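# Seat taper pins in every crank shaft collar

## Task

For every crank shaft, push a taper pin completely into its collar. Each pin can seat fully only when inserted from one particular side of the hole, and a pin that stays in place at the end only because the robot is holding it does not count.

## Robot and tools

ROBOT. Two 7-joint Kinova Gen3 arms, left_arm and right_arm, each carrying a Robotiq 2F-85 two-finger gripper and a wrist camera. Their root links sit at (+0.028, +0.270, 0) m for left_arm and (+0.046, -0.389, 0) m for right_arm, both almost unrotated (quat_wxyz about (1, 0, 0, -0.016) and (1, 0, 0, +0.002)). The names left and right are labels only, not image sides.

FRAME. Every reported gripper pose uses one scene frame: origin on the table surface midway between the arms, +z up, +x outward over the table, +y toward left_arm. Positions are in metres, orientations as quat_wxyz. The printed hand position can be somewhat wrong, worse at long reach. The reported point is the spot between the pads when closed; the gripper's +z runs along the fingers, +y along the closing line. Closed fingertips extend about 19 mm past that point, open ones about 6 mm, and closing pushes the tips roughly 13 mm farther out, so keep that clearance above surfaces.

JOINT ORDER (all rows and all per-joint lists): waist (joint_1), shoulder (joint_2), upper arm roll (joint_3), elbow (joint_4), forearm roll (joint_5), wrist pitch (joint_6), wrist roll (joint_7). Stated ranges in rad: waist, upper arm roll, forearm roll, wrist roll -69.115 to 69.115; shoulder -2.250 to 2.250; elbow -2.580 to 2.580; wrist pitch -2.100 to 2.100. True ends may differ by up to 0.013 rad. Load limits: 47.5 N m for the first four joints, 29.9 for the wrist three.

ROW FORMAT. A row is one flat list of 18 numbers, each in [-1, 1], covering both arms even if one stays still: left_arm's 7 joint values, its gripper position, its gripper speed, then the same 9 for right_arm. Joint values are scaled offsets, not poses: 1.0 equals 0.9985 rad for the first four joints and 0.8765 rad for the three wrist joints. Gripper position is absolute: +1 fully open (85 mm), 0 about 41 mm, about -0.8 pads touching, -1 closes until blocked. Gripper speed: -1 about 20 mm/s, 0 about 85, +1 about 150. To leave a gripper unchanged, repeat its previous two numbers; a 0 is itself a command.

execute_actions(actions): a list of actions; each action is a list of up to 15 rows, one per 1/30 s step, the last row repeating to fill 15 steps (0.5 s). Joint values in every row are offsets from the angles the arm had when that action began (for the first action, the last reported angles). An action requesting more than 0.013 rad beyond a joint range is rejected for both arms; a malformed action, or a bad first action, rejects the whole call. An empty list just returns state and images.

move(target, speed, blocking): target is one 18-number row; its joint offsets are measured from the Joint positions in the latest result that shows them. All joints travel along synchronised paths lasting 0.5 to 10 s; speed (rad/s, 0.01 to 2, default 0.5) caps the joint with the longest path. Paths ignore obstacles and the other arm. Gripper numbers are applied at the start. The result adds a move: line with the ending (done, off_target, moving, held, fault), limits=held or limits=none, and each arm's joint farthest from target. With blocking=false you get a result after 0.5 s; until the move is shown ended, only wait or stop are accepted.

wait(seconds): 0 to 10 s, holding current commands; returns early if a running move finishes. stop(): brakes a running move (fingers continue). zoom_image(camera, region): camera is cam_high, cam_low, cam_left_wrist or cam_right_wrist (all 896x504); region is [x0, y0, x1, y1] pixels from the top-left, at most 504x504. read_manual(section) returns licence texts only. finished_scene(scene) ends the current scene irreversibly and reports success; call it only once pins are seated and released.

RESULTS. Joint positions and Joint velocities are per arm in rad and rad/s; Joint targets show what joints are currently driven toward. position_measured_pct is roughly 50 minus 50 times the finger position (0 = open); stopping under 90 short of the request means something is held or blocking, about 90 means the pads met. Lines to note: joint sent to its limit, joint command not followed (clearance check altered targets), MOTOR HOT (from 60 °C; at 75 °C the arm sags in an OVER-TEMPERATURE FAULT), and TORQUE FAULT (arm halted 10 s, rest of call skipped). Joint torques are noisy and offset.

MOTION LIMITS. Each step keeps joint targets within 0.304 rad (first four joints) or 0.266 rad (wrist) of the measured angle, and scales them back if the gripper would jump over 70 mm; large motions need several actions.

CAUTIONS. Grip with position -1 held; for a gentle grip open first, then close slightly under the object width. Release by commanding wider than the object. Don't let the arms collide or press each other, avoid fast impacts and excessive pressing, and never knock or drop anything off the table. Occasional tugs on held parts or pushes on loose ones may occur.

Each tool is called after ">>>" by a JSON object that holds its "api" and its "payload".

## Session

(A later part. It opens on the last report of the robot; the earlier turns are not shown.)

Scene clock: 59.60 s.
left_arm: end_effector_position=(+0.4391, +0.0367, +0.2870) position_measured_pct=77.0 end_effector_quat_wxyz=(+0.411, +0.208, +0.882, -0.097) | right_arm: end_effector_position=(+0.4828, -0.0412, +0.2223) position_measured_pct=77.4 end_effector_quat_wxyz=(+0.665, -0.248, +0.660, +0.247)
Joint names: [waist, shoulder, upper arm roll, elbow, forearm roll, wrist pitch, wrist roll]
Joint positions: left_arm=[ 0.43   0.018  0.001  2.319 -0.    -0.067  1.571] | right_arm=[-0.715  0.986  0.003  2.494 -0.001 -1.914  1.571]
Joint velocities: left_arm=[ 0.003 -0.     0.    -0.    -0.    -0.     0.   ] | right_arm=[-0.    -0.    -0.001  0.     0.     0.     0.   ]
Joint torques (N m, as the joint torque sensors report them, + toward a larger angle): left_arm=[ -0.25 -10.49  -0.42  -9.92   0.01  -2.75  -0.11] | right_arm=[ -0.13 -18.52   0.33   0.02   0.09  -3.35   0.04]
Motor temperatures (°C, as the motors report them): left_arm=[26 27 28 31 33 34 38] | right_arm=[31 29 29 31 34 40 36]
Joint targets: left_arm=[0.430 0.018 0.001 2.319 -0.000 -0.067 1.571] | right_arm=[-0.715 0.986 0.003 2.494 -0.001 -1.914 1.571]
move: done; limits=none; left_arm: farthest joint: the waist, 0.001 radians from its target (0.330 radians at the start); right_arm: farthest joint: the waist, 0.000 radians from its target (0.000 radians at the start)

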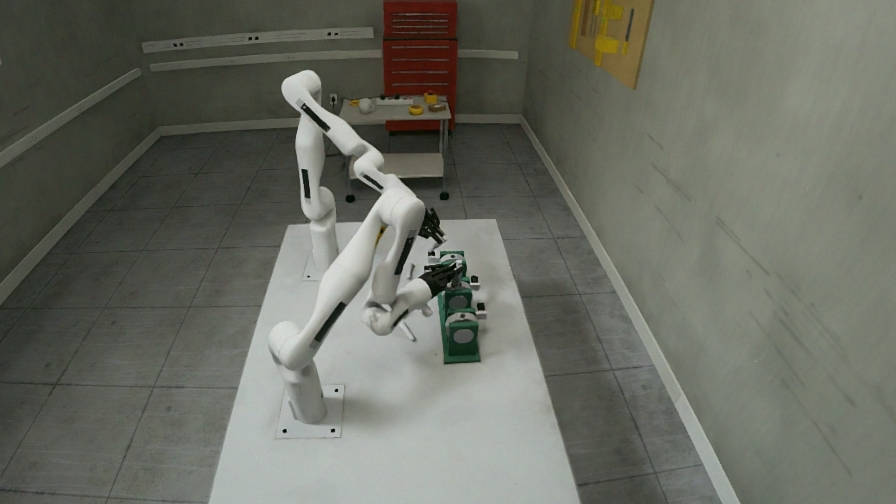

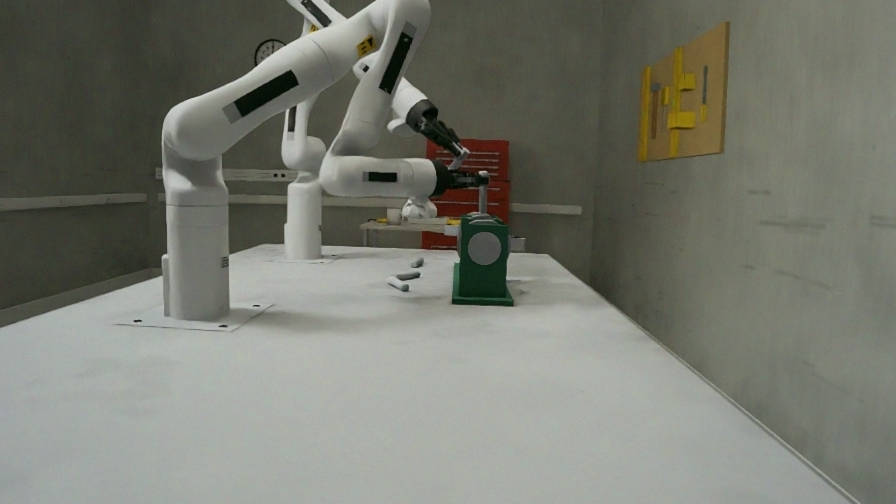

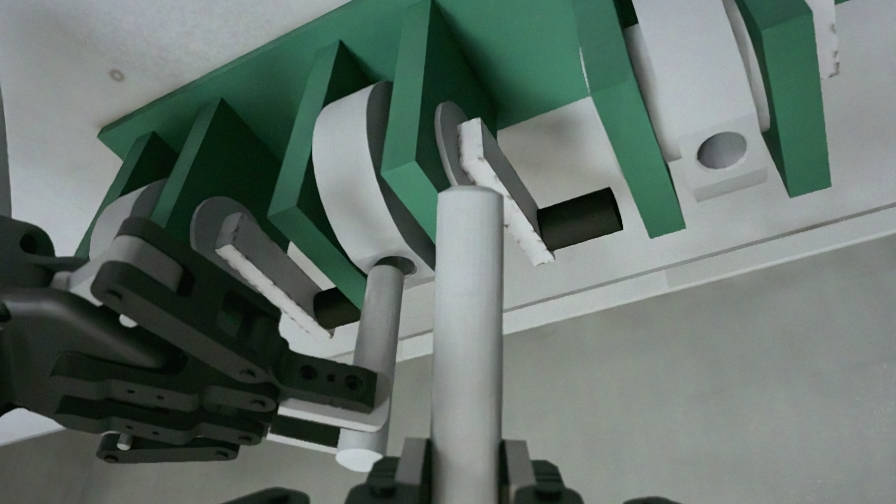

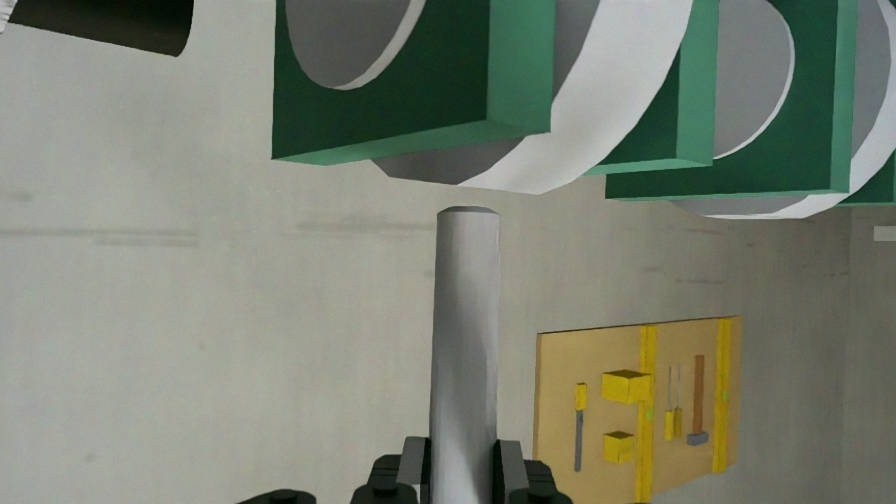

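>>> {"api": "move", "payload": {"target": [0,0,0,0,0,0,0,-1,0.3,0,0.006,0,-0.0122,0,0.012,0,-1,0.3], "speed": 0.04}}

>>> {"api": "zoom_image", "payload": {"camera": "cam_left_wrist", "region": [330,210,450,320]}}

Scene clock: 60.83 s.
left_arm: end_effector_position=(+0.4391, +0.0367, +0.2870) position_measured_pct=77.0 end_effector_quat_wxyz=(+0.411, +0.208, +0.882, -0.097) | right_arm: end_effector_position=(+0.4852, -0.0390, +0.2183) position_measured_pct=77.4 end_effector_quat_wxyz=(+0.663, -0.248, +0.662, +0.247)
Joint names: [waist, shoulder, upper arm roll, elbow, forearm roll, wrist pitch, wrist roll]
Joint positions: left_arm=[ 0.43   0.018  0.001  2.319 -0.    -0.067  1.571] | right_arm=[-0.715  0.992  0.003  2.481 -0.001 -1.903  1.571]
Joint velocities: left_arm=[ 0.001  0.    -0.002  0.     0.    -0.001  0.   ] | right_arm=[ 0.    -0.     0.002 -0.    -0.     0.001  0.   ]
Joint torques (N m, as the joint torque sensors report them, + toward a larger angle): left_arm=[ -0.33 -10.17   0.06  -9.57  -0.12  -2.84  -0.16] | right_arm=[ -0.09 -17.97   0.7    0.09   0.26  -3.28   0.21]
Motor temperatures (°C, as the motors report them): left_arm=[26 27 28 31 33 34 38] | right_arm=[31 29 29 31 34 40 36]
Joint targets: left_arm=[0.430 0.018 0.001 2.319 -0.000 -0.067 1.571] | right_arm=[-0.715 0.992 0.003 2.481 -0.001 -1.903 1.571]
move: done; limits=none; left_arm: farthest joint: the waist, 0.000 radians from its target (0.000 radians at the start); right_arm: farthest joint: the waist, 0.000 radians from its target (0.000 radians at the start)

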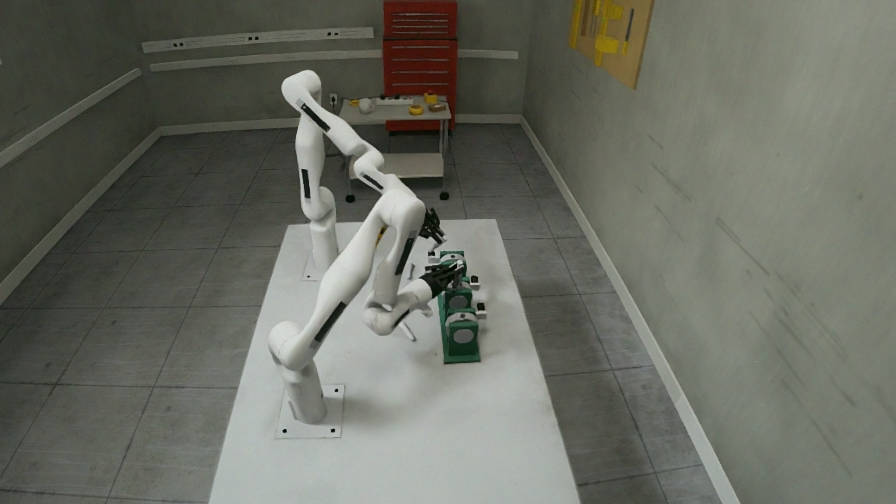

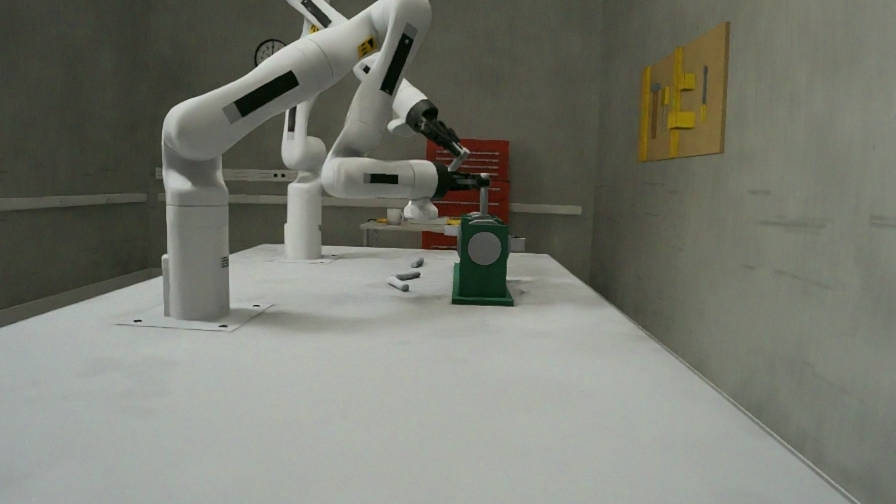

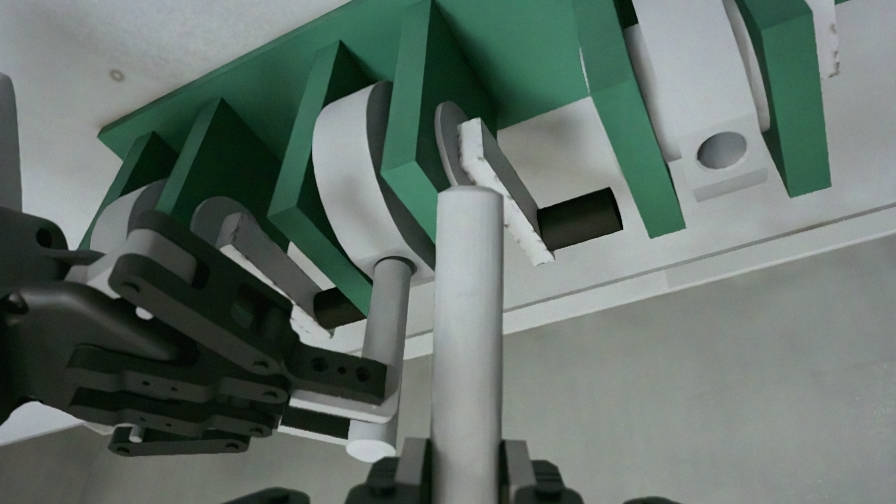

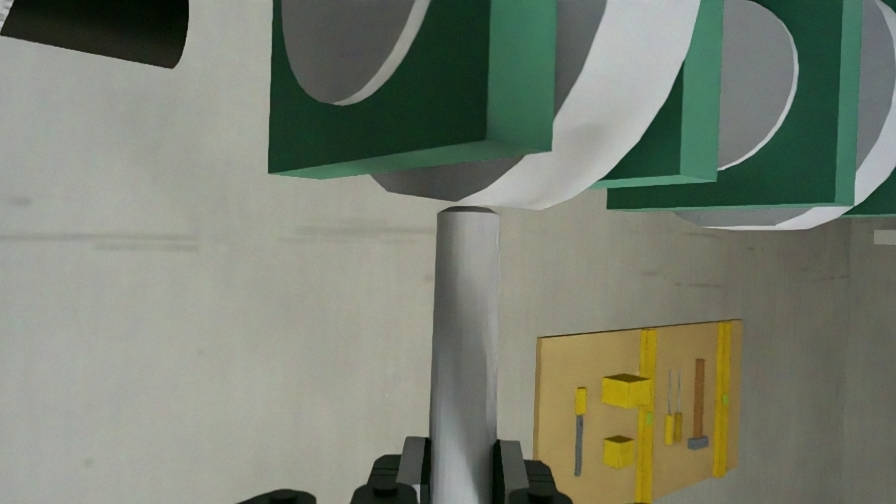

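Region (330, 210, 450, 320) of cam_left_wrist's 896x504 image, scaled by 4.200; it fills the top 462 rows of this view, and the rest is white.

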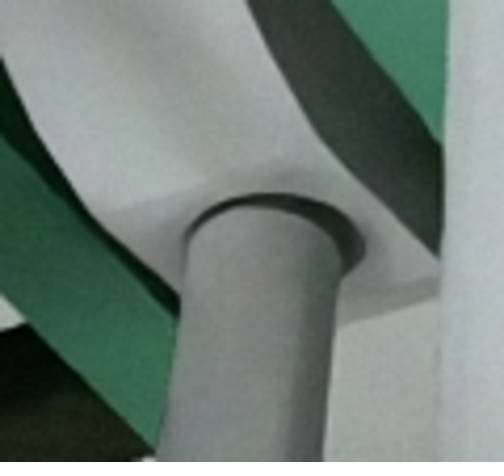

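>>> {"api": "move", "payload": {"target": [0,0,0,0,0,0,0,-1,0.3,0.002,0.032,0,-0.0105,0,-0.0245,0,-1,0.3], "speed": 0.04}}

>>> {"api": "zoom_image", "payload": {"camera": "cam_left_wrist", "region": [330,210,450,320]}}

Scene clock: 62.13 s.
left_arm: end_effector_position=(+0.4391, +0.0367, +0.2870) position_measured_pct=77.0 end_effector_quat_wxyz=(+0.411, +0.208, +0.882, -0.097) | right_arm: end_effector_position=(+0.4865, -0.0394, +0.2093) position_measured_pct=77.4 end_effector_quat_wxyz=(+0.663, -0.248, +0.662, +0.246)
Joint names: [waist, shoulder, upper arm roll, elbow, forearm roll, wrist pitch, wrist roll]
Joint positions: left_arm=[ 0.43   0.018  0.001  2.319 -0.    -0.067  1.571] | right_arm=[-0.713  1.023  0.003  2.471 -0.001 -1.925  1.571]
Joint velocities: left_arm=[ 0.001 -0.     0.     0.001  0.     0.001  0.   ] | right_arm=[ 0.     0.002  0.001 -0.    -0.     0.     0.   ]
Joint torques (N m, as the joint torque sensors report them, + toward a larger angle): left_arm=[  0.39 -10.11  -0.08  -9.71   0.07  -2.63   0.06] | right_arm=[ -0.16 -18.57   0.8    0.65   0.02  -3.37  -0.11]
Motor temperatures (°C, as the motors report them): left_arm=[26 27 28 31 33 34 38] | right_arm=[31 29 29 31 34 40 36]
Joint targets: left_arm=[0.430 0.018 0.001 2.319 -0.000 -0.067 1.571] | right_arm=[-0.713 1.024 0.003 2.471 -0.001 -1.925 1.571]
move: done; limits=none; left_arm: farthest joint: the waist, 0.000 radians from its target (0.000 radians at the start); right_arm: farthest joint: the shoulder, 0.001 radians from its target (0.032 radians at the start)

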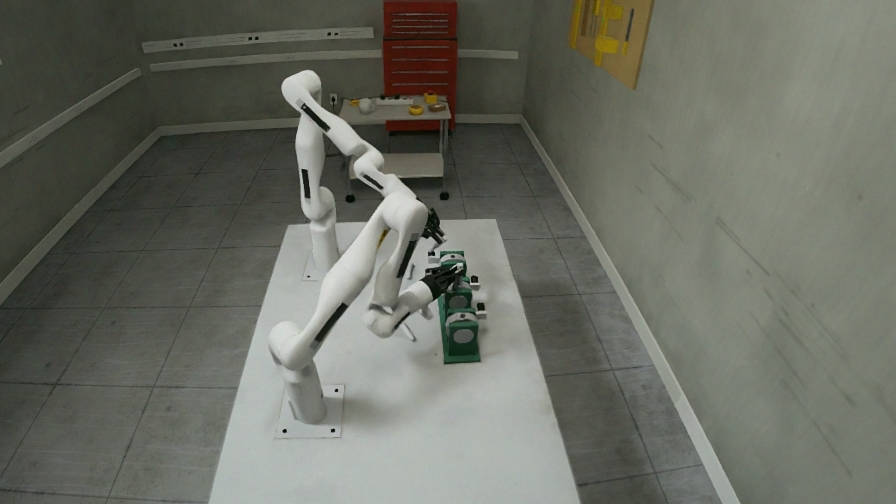

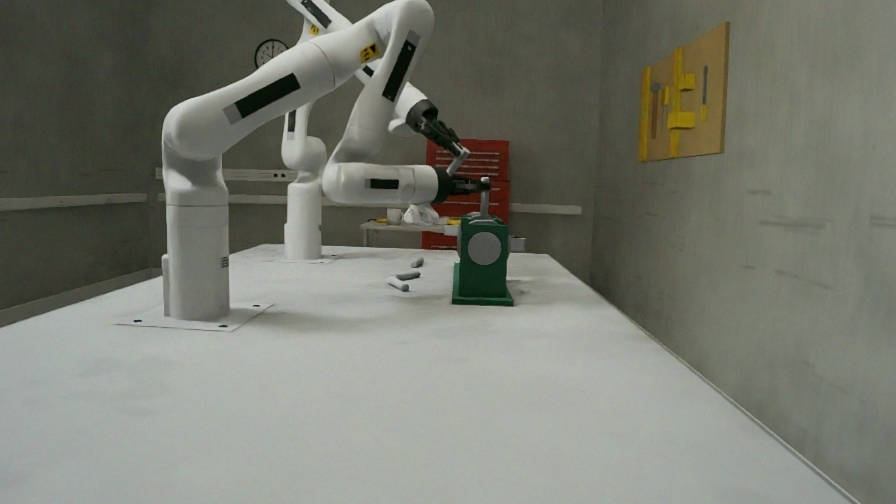

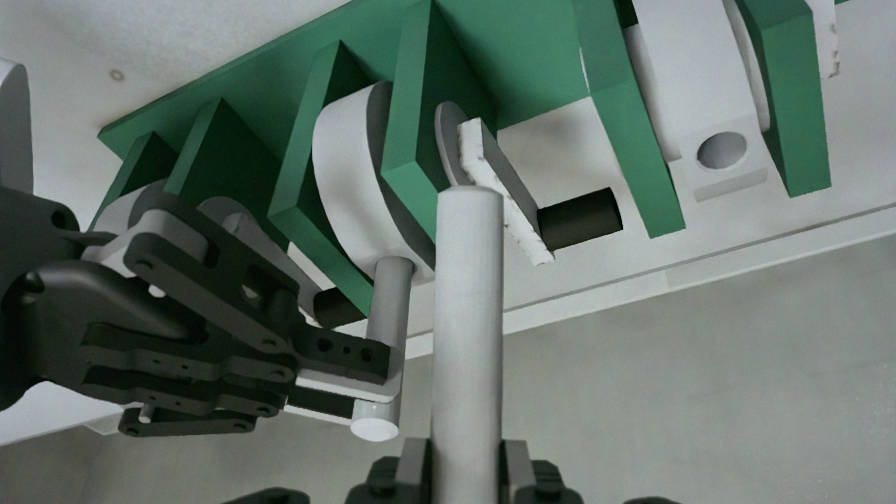

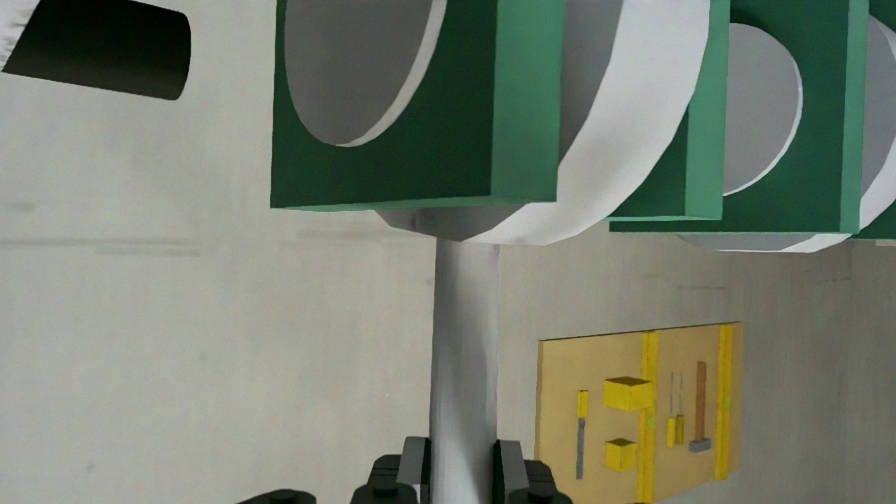

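Region (330, 210, 450, 320) of cam_left_wrist's 896x504 image, scaled by 4.200; it fills the top 462 rows of this view, and the rest is white.

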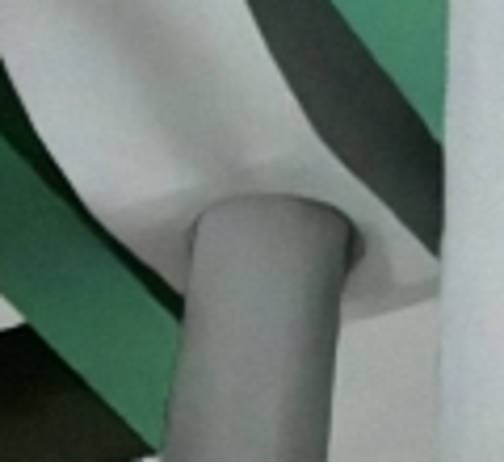

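>>> {"api": "move", "payload": {"target": [0,0,0,0,0,0,0,-1,0.3,-0.0035,0.07,0,-0.0117,0,-0.065,0,-1,0.3], "speed": 0.06}}

Scene clock: 63.97 s.
left_arm: end_effector_position=(+0.4391, +0.0367, +0.2870) position_measured_pct=77.0 end_effector_quat_wxyz=(+0.411, +0.208, +0.882, -0.097) | right_arm: end_effector_position=(+0.4859, -0.0396, +0.2019) position_measured_pct=77.4 end_effector_quat_wxyz=(+0.672, -0.245, +0.653, +0.249)
Joint names: [waist, shoulder, upper arm roll, elbow, forearm roll, wrist pitch, wrist roll]
Joint positions: left_arm=[ 0.43   0.018  0.001  2.319 -0.    -0.067  1.571] | right_arm=[-0.715  1.08   0.004  2.457 -0.003 -1.994  1.571]
Joint velocities: left_arm=[ 0.     0.    -0.001  0.001  0.    -0.     0.   ] | right_arm=[ 0.    -0.     0.002  0.003 -0.    -0.002  0.   ]
Joint torques (N m, as the joint torque sensors report them, + toward a larger angle): left_arm=[  0.02 -10.8    0.13  -9.31  -0.4   -2.74  -0.26] | right_arm=[-1.54 -8.79 -0.58  2.69  1.04  2.37 -0.07]
Motor temperatures (°C, as the motors report them): left_arm=[26 27 28 31 33 34 38] | right_arm=[31 29 29 31 34 40 36]
Joint targets: left_arm=[0.430 0.018 0.001 2.319 -0.000 -0.067 1.571] | right_arm=[-0.717 1.093 0.003 2.459 -0.001 -1.982 1.571]
move: off_target (right_arm); limits=none; left_arm: farthest joint: the waist, 0.000 radians from its target (0.000 radians at the start); right_arm: farthest joint: the shoulder, 0.013 radians from its target (0.069 radians at the start)

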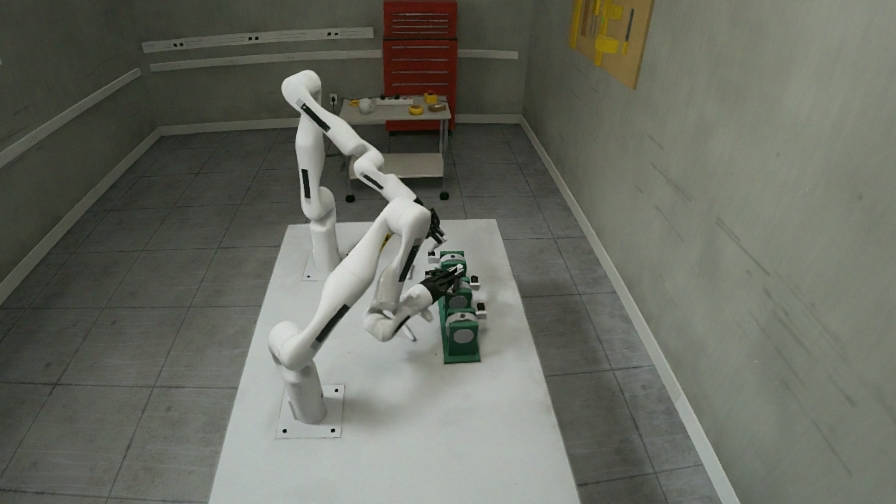

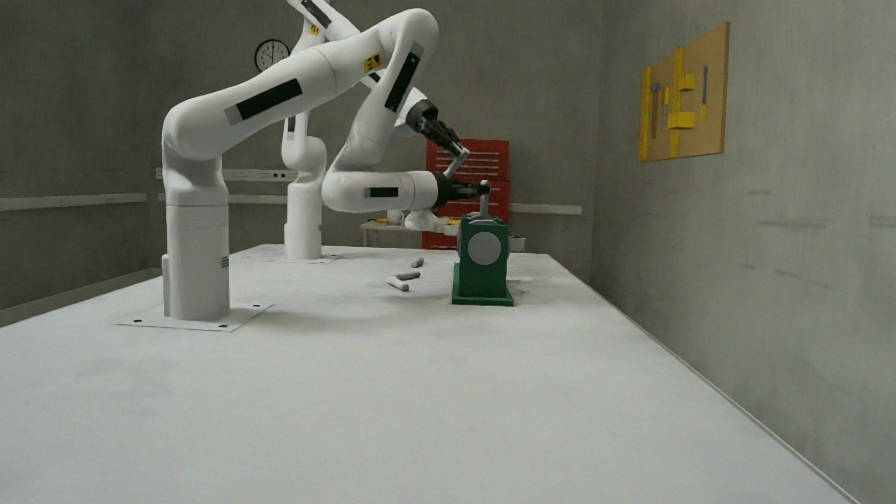

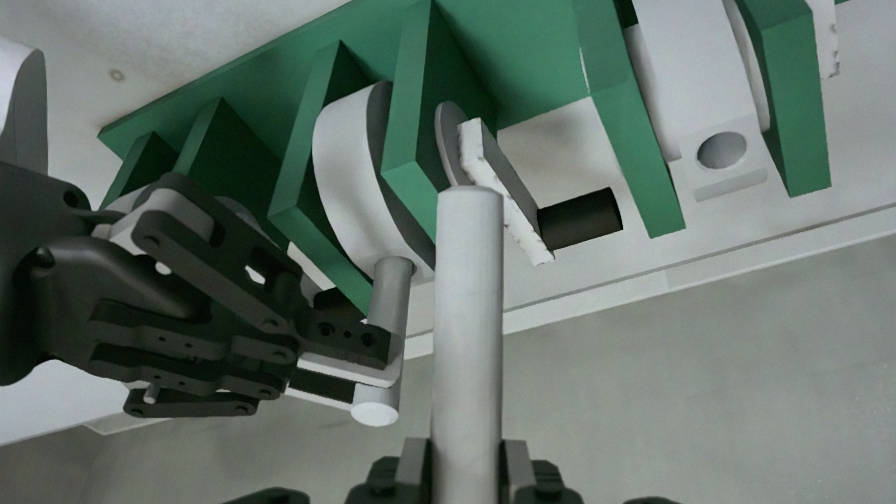

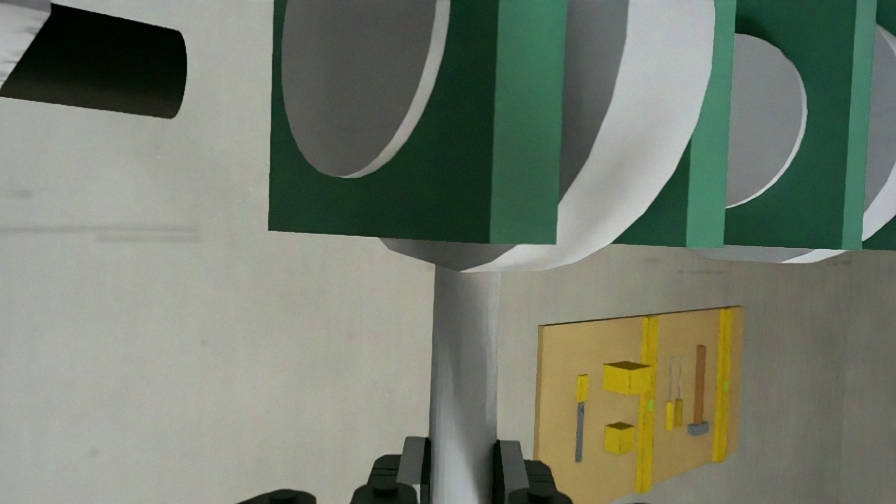

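>>> {"api": "move", "payload": {"target": [0,0,0,0,0,0,0,-1,0.3,0,-0.004,0,0,0,0.006,0,-0.2,-0.5], "speed": 0.06}}

Scene clock: 64.97 s.
left_arm: end_effector_position=(+0.4391, +0.0367, +0.2870) position_measured_pct=77.0 end_effector_quat_wxyz=(+0.411, +0.208, +0.882, -0.097) | right_arm: end_effector_position=(+0.4862, -0.0394, +0.2025) position_measured_pct=59.9 end_effector_quat_wxyz=(+0.672, -0.245, +0.653, +0.249)
Joint names: [waist, shoulder, upper arm roll, elbow, forearm roll, wrist pitch, wrist roll]
Joint positions: left_arm=[ 0.43   0.018  0.001  2.319 -0.    -0.067  1.571] | right_arm=[-0.715  1.076  0.004  2.457 -0.003 -1.988  1.571]
Joint velocities: left_arm=[-0.001 -0.    -0.004 -0.    -0.     0.    -0.   ] | right_arm=[-0.    -0.001 -0.    -0.001 -0.     0.001  0.   ]
Joint torques (N m, as the joint torque sensors report them, + toward a larger angle): left_arm=[ -0.09 -10.25  -0.19 -10.3    0.03  -2.68  -0.27] | right_arm=[ -0.08 -17.75   0.55   0.86   0.11  -2.74   0.05]
Motor temperatures (°C, as the motors report them): left_arm=[26 27 28 31 33 34 38] | right_arm=[31 29 29 31 34 40 36]
Joint targets: left_arm=[0.430 0.018 0.001 2.319 -0.000 -0.067 1.571] | right_arm=[-0.715 1.076 0.004 2.457 -0.003 -1.988 1.571]
move: done; limits=none; left_arm: farthest joint: the waist, 0.000 radians from its target (0.000 radians at the start); right_arm: farthest joint: the waist, 0.000 radians from its target (0.000 radians at the start)

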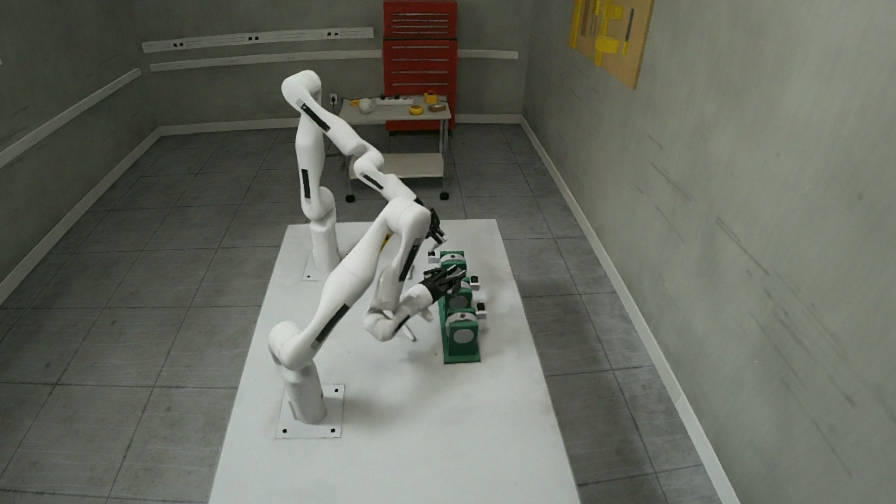

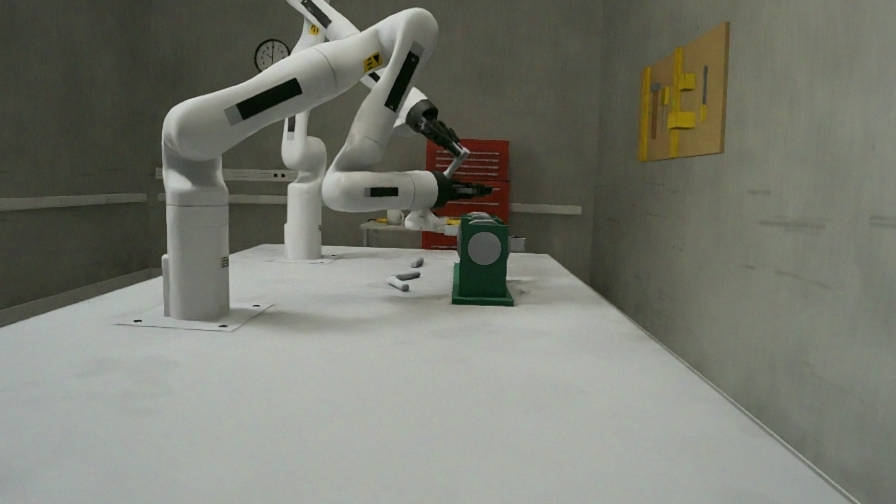

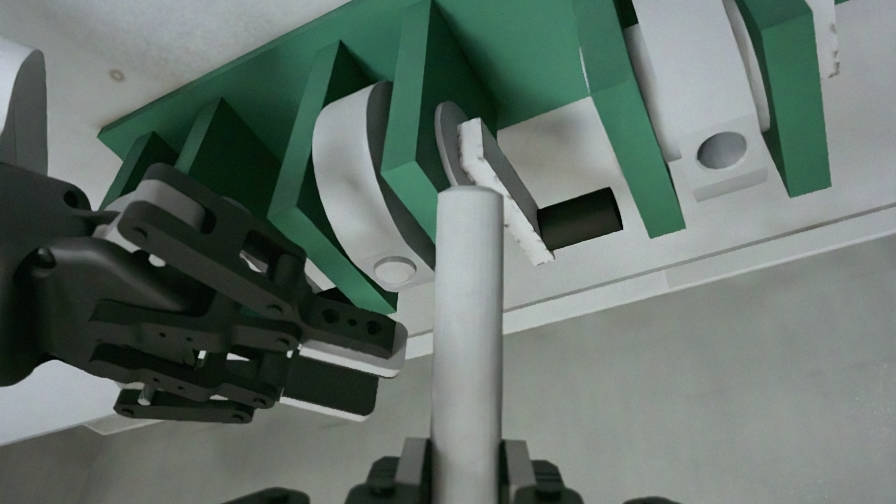

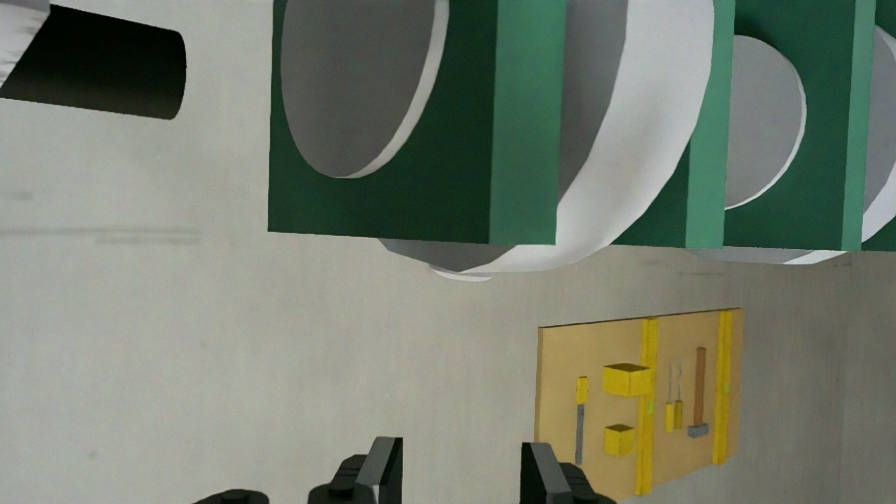

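>>> {"api": "move", "payload": {"target": [0,0,0,0,0,-0.7,0,-1,0.3,0.295,-0.75,0,-0.012,0,1,0,-1,0.5], "speed": 1.0}}

>>> {"api": "move", "payload": {"target": [0.1,0.3,0,0,0,-0.42,0,-1,0.3,0,-0.45,0,0,0,1,0,-1,0.5], "speed": 1.0}}

Scene clock: 67.67 s.
left_arm: end_effector_position=(+0.5034, +0.0045, +0.4607) position_measured_pct=77.0 end_effector_quat_wxyz=(+0.658, +0.169, +0.717, -0.155) | right_arm: end_effector_position=(+0.5663, -0.1840, +0.3626) position_measured_pct=91.7 end_effector_quat_wxyz=(+0.660, -0.153, +0.722, +0.140)
Joint names: [waist, shoulder, upper arm roll, elbow, forearm roll, wrist pitch, wrist roll]
Joint positions: left_arm=[ 0.43   0.018  0.001  2.319 -0.    -0.681  1.571] | right_arm=[-0.421  0.327  0.004  2.445 -0.003 -1.112  1.571]
Joint velocities: left_arm=[ 0.001 -0.     0.002  0.    -0.     0.     0.   ] | right_arm=[ 0.001 -0.002  0.001 -0.001 -0.     0.    -0.   ]
Joint torques (N m, as the joint torque sensors report them, + toward a larger angle): left_arm=[ -0.15 -11.31  -0.37 -10.82  -0.11  -3.53  -0.17] | right_arm=[ -0.01 -13.46   0.54  -5.66   0.13  -2.74  -0.14]
Motor temperatures (°C, as the motors report them): left_arm=[26 27 28 31 33 34 38] | right_arm=[31 29 29 31 34 40 36]
Joint targets: left_arm=[0.430 0.018 0.001 2.319 -0.000 -0.681 1.571] | right_arm=[-0.421 0.327 0.004 2.445 -0.003 -1.112 1.571]
move: done; limits=none; left_arm: farthest joint: the waist, 0.000 radians from its target (0.000 radians at the start); right_arm: farthest joint: the elbow, 0.001 radians from its target (0.011 radians at the start)

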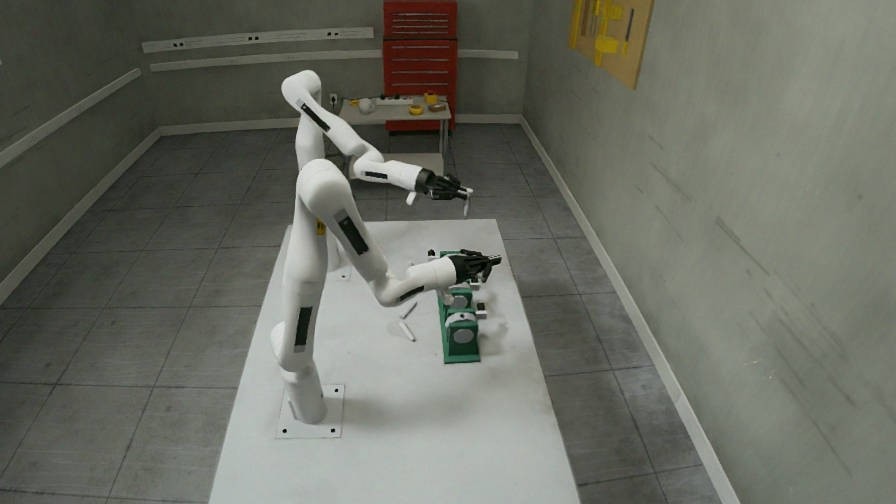

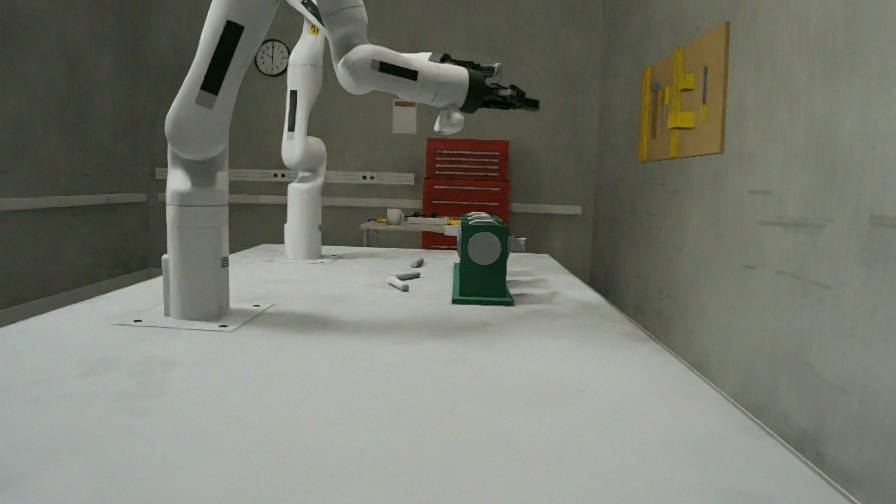

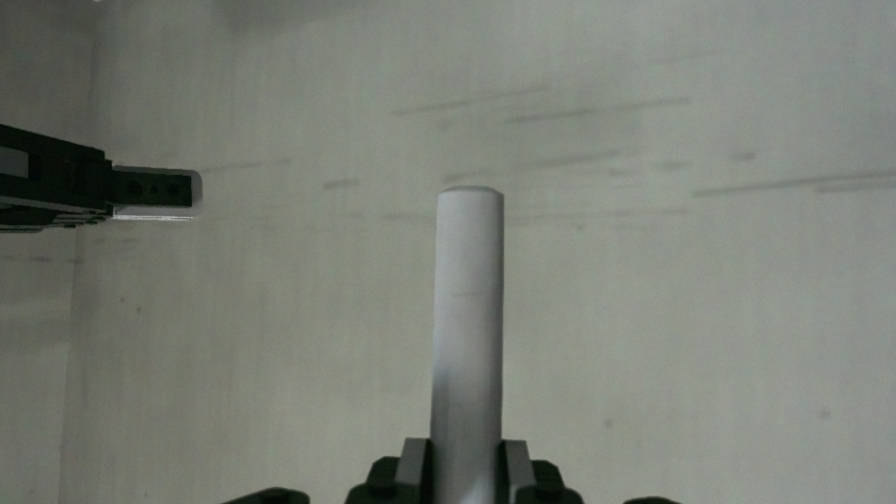

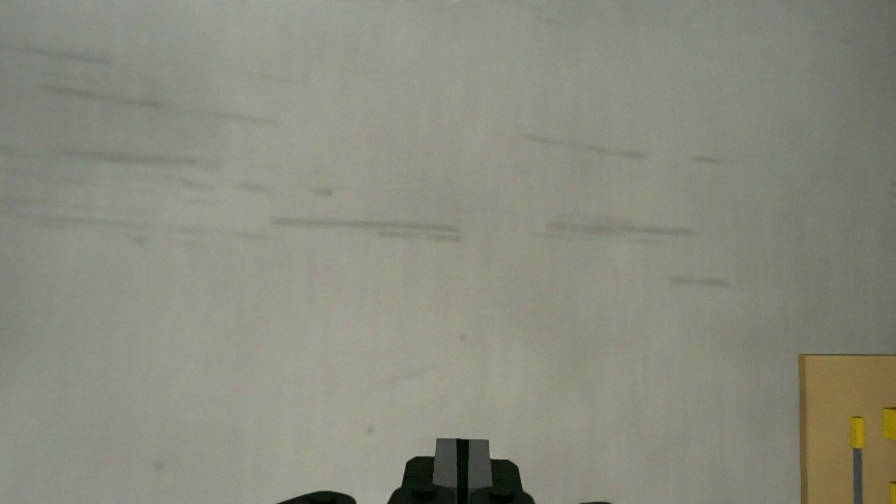

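Scene clock: 69.17 s.
left_arm: end_effector_position=(+0.5173, -0.0685, +0.4040) position_measured_pct=77.0 end_effector_quat_wxyz=(+0.673, +0.198, +0.685, -0.195) | right_arm: end_effector_position=(+0.4659, -0.2284, +0.3340) position_measured_pct=91.7 end_effector_quat_wxyz=(+0.492, -0.179, +0.846, +0.105)
Joint names: [waist, shoulder, upper arm roll, elbow, forearm roll, wrist pitch, wrist roll]
Joint positions: left_arm=[ 0.53   0.318  0.001  2.319 -0.    -1.049  1.571] | right_arm=[-0.421 -0.122  0.004  2.444 -0.003 -0.235  1.571]
Joint velocities: left_arm=[ 0.001  0.002  0.002 -0.001  0.     0.     0.   ] | right_arm=[-0.    -0.002  0.     0.     0.    -0.001 -0.   ]
Joint torques (N m, as the joint torque sensors report them, + toward a larger angle): left_arm=[ -0.09 -15.06  -0.35  -8.66   0.09  -3.7   -0.22] | right_arm=[ 0.13 -6.86 -0.02 -8.83 -0.04 -2.36  0.06]
Motor temperatures (°C, as the motors report them): left_arm=[26 27 28 31 33 34 38] | right_arm=[31 29 29 31 34 40 36]
Joint targets: left_arm=[0.530 0.318 0.001 2.319 -0.000 -1.049 1.571] | right_arm=[-0.421 -0.122 0.004 2.445 -0.003 -0.235 1.571]
move: done; limits=none; left_arm: farthest joint: the waist, 0.000 radians from its target (0.100 radians at the start); right_arm: farthest joint: the elbow, 0.001 radians from its target (0.000 radians at the start)

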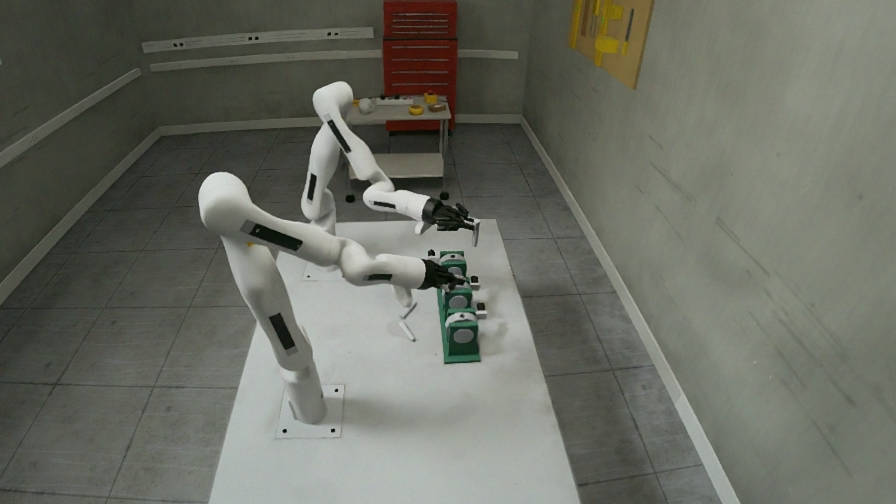

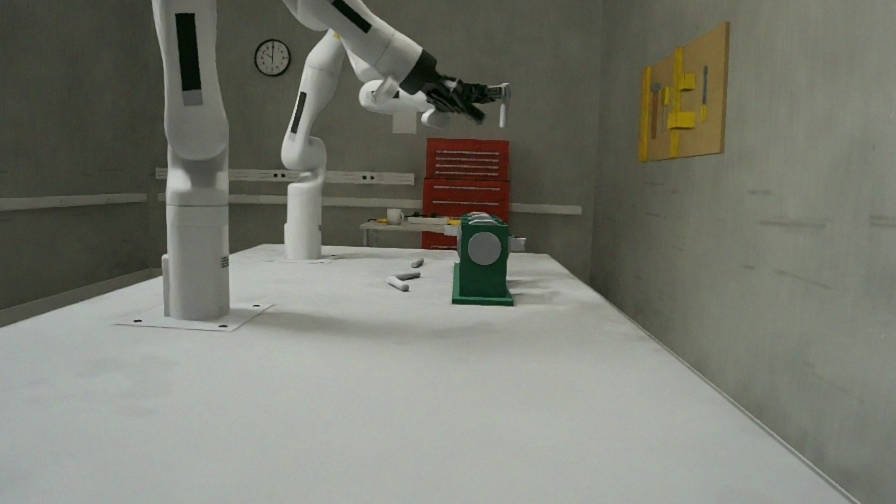

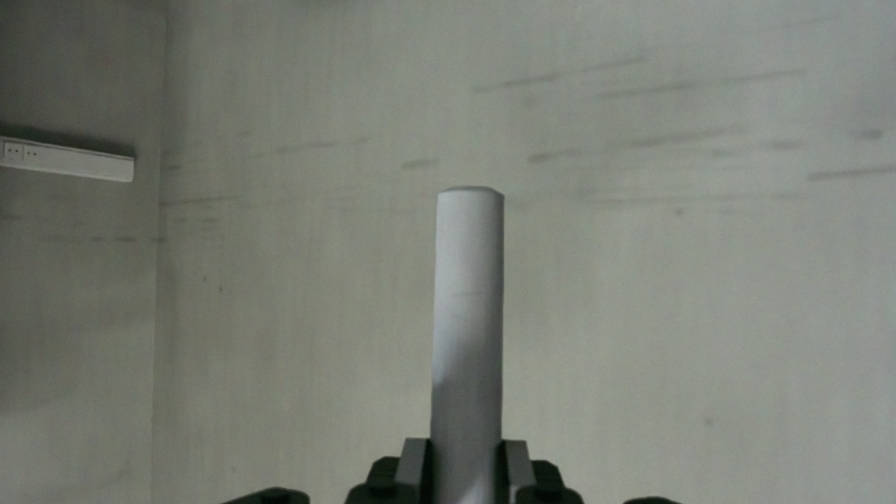

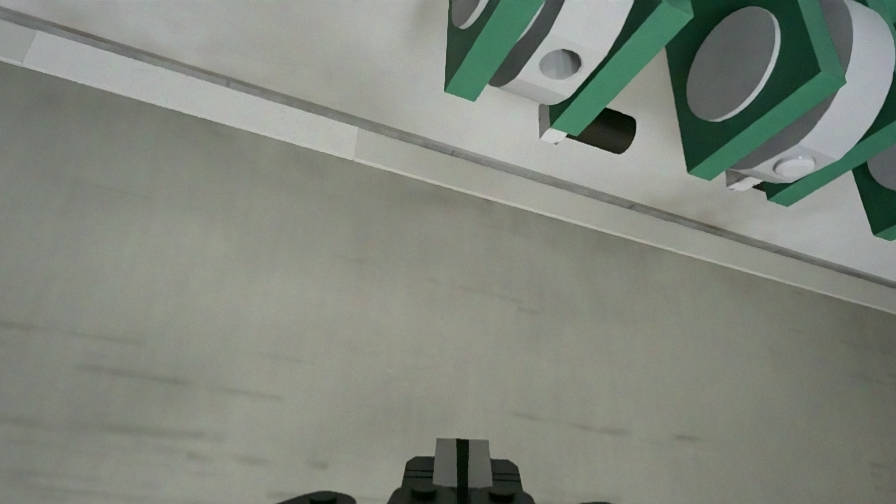

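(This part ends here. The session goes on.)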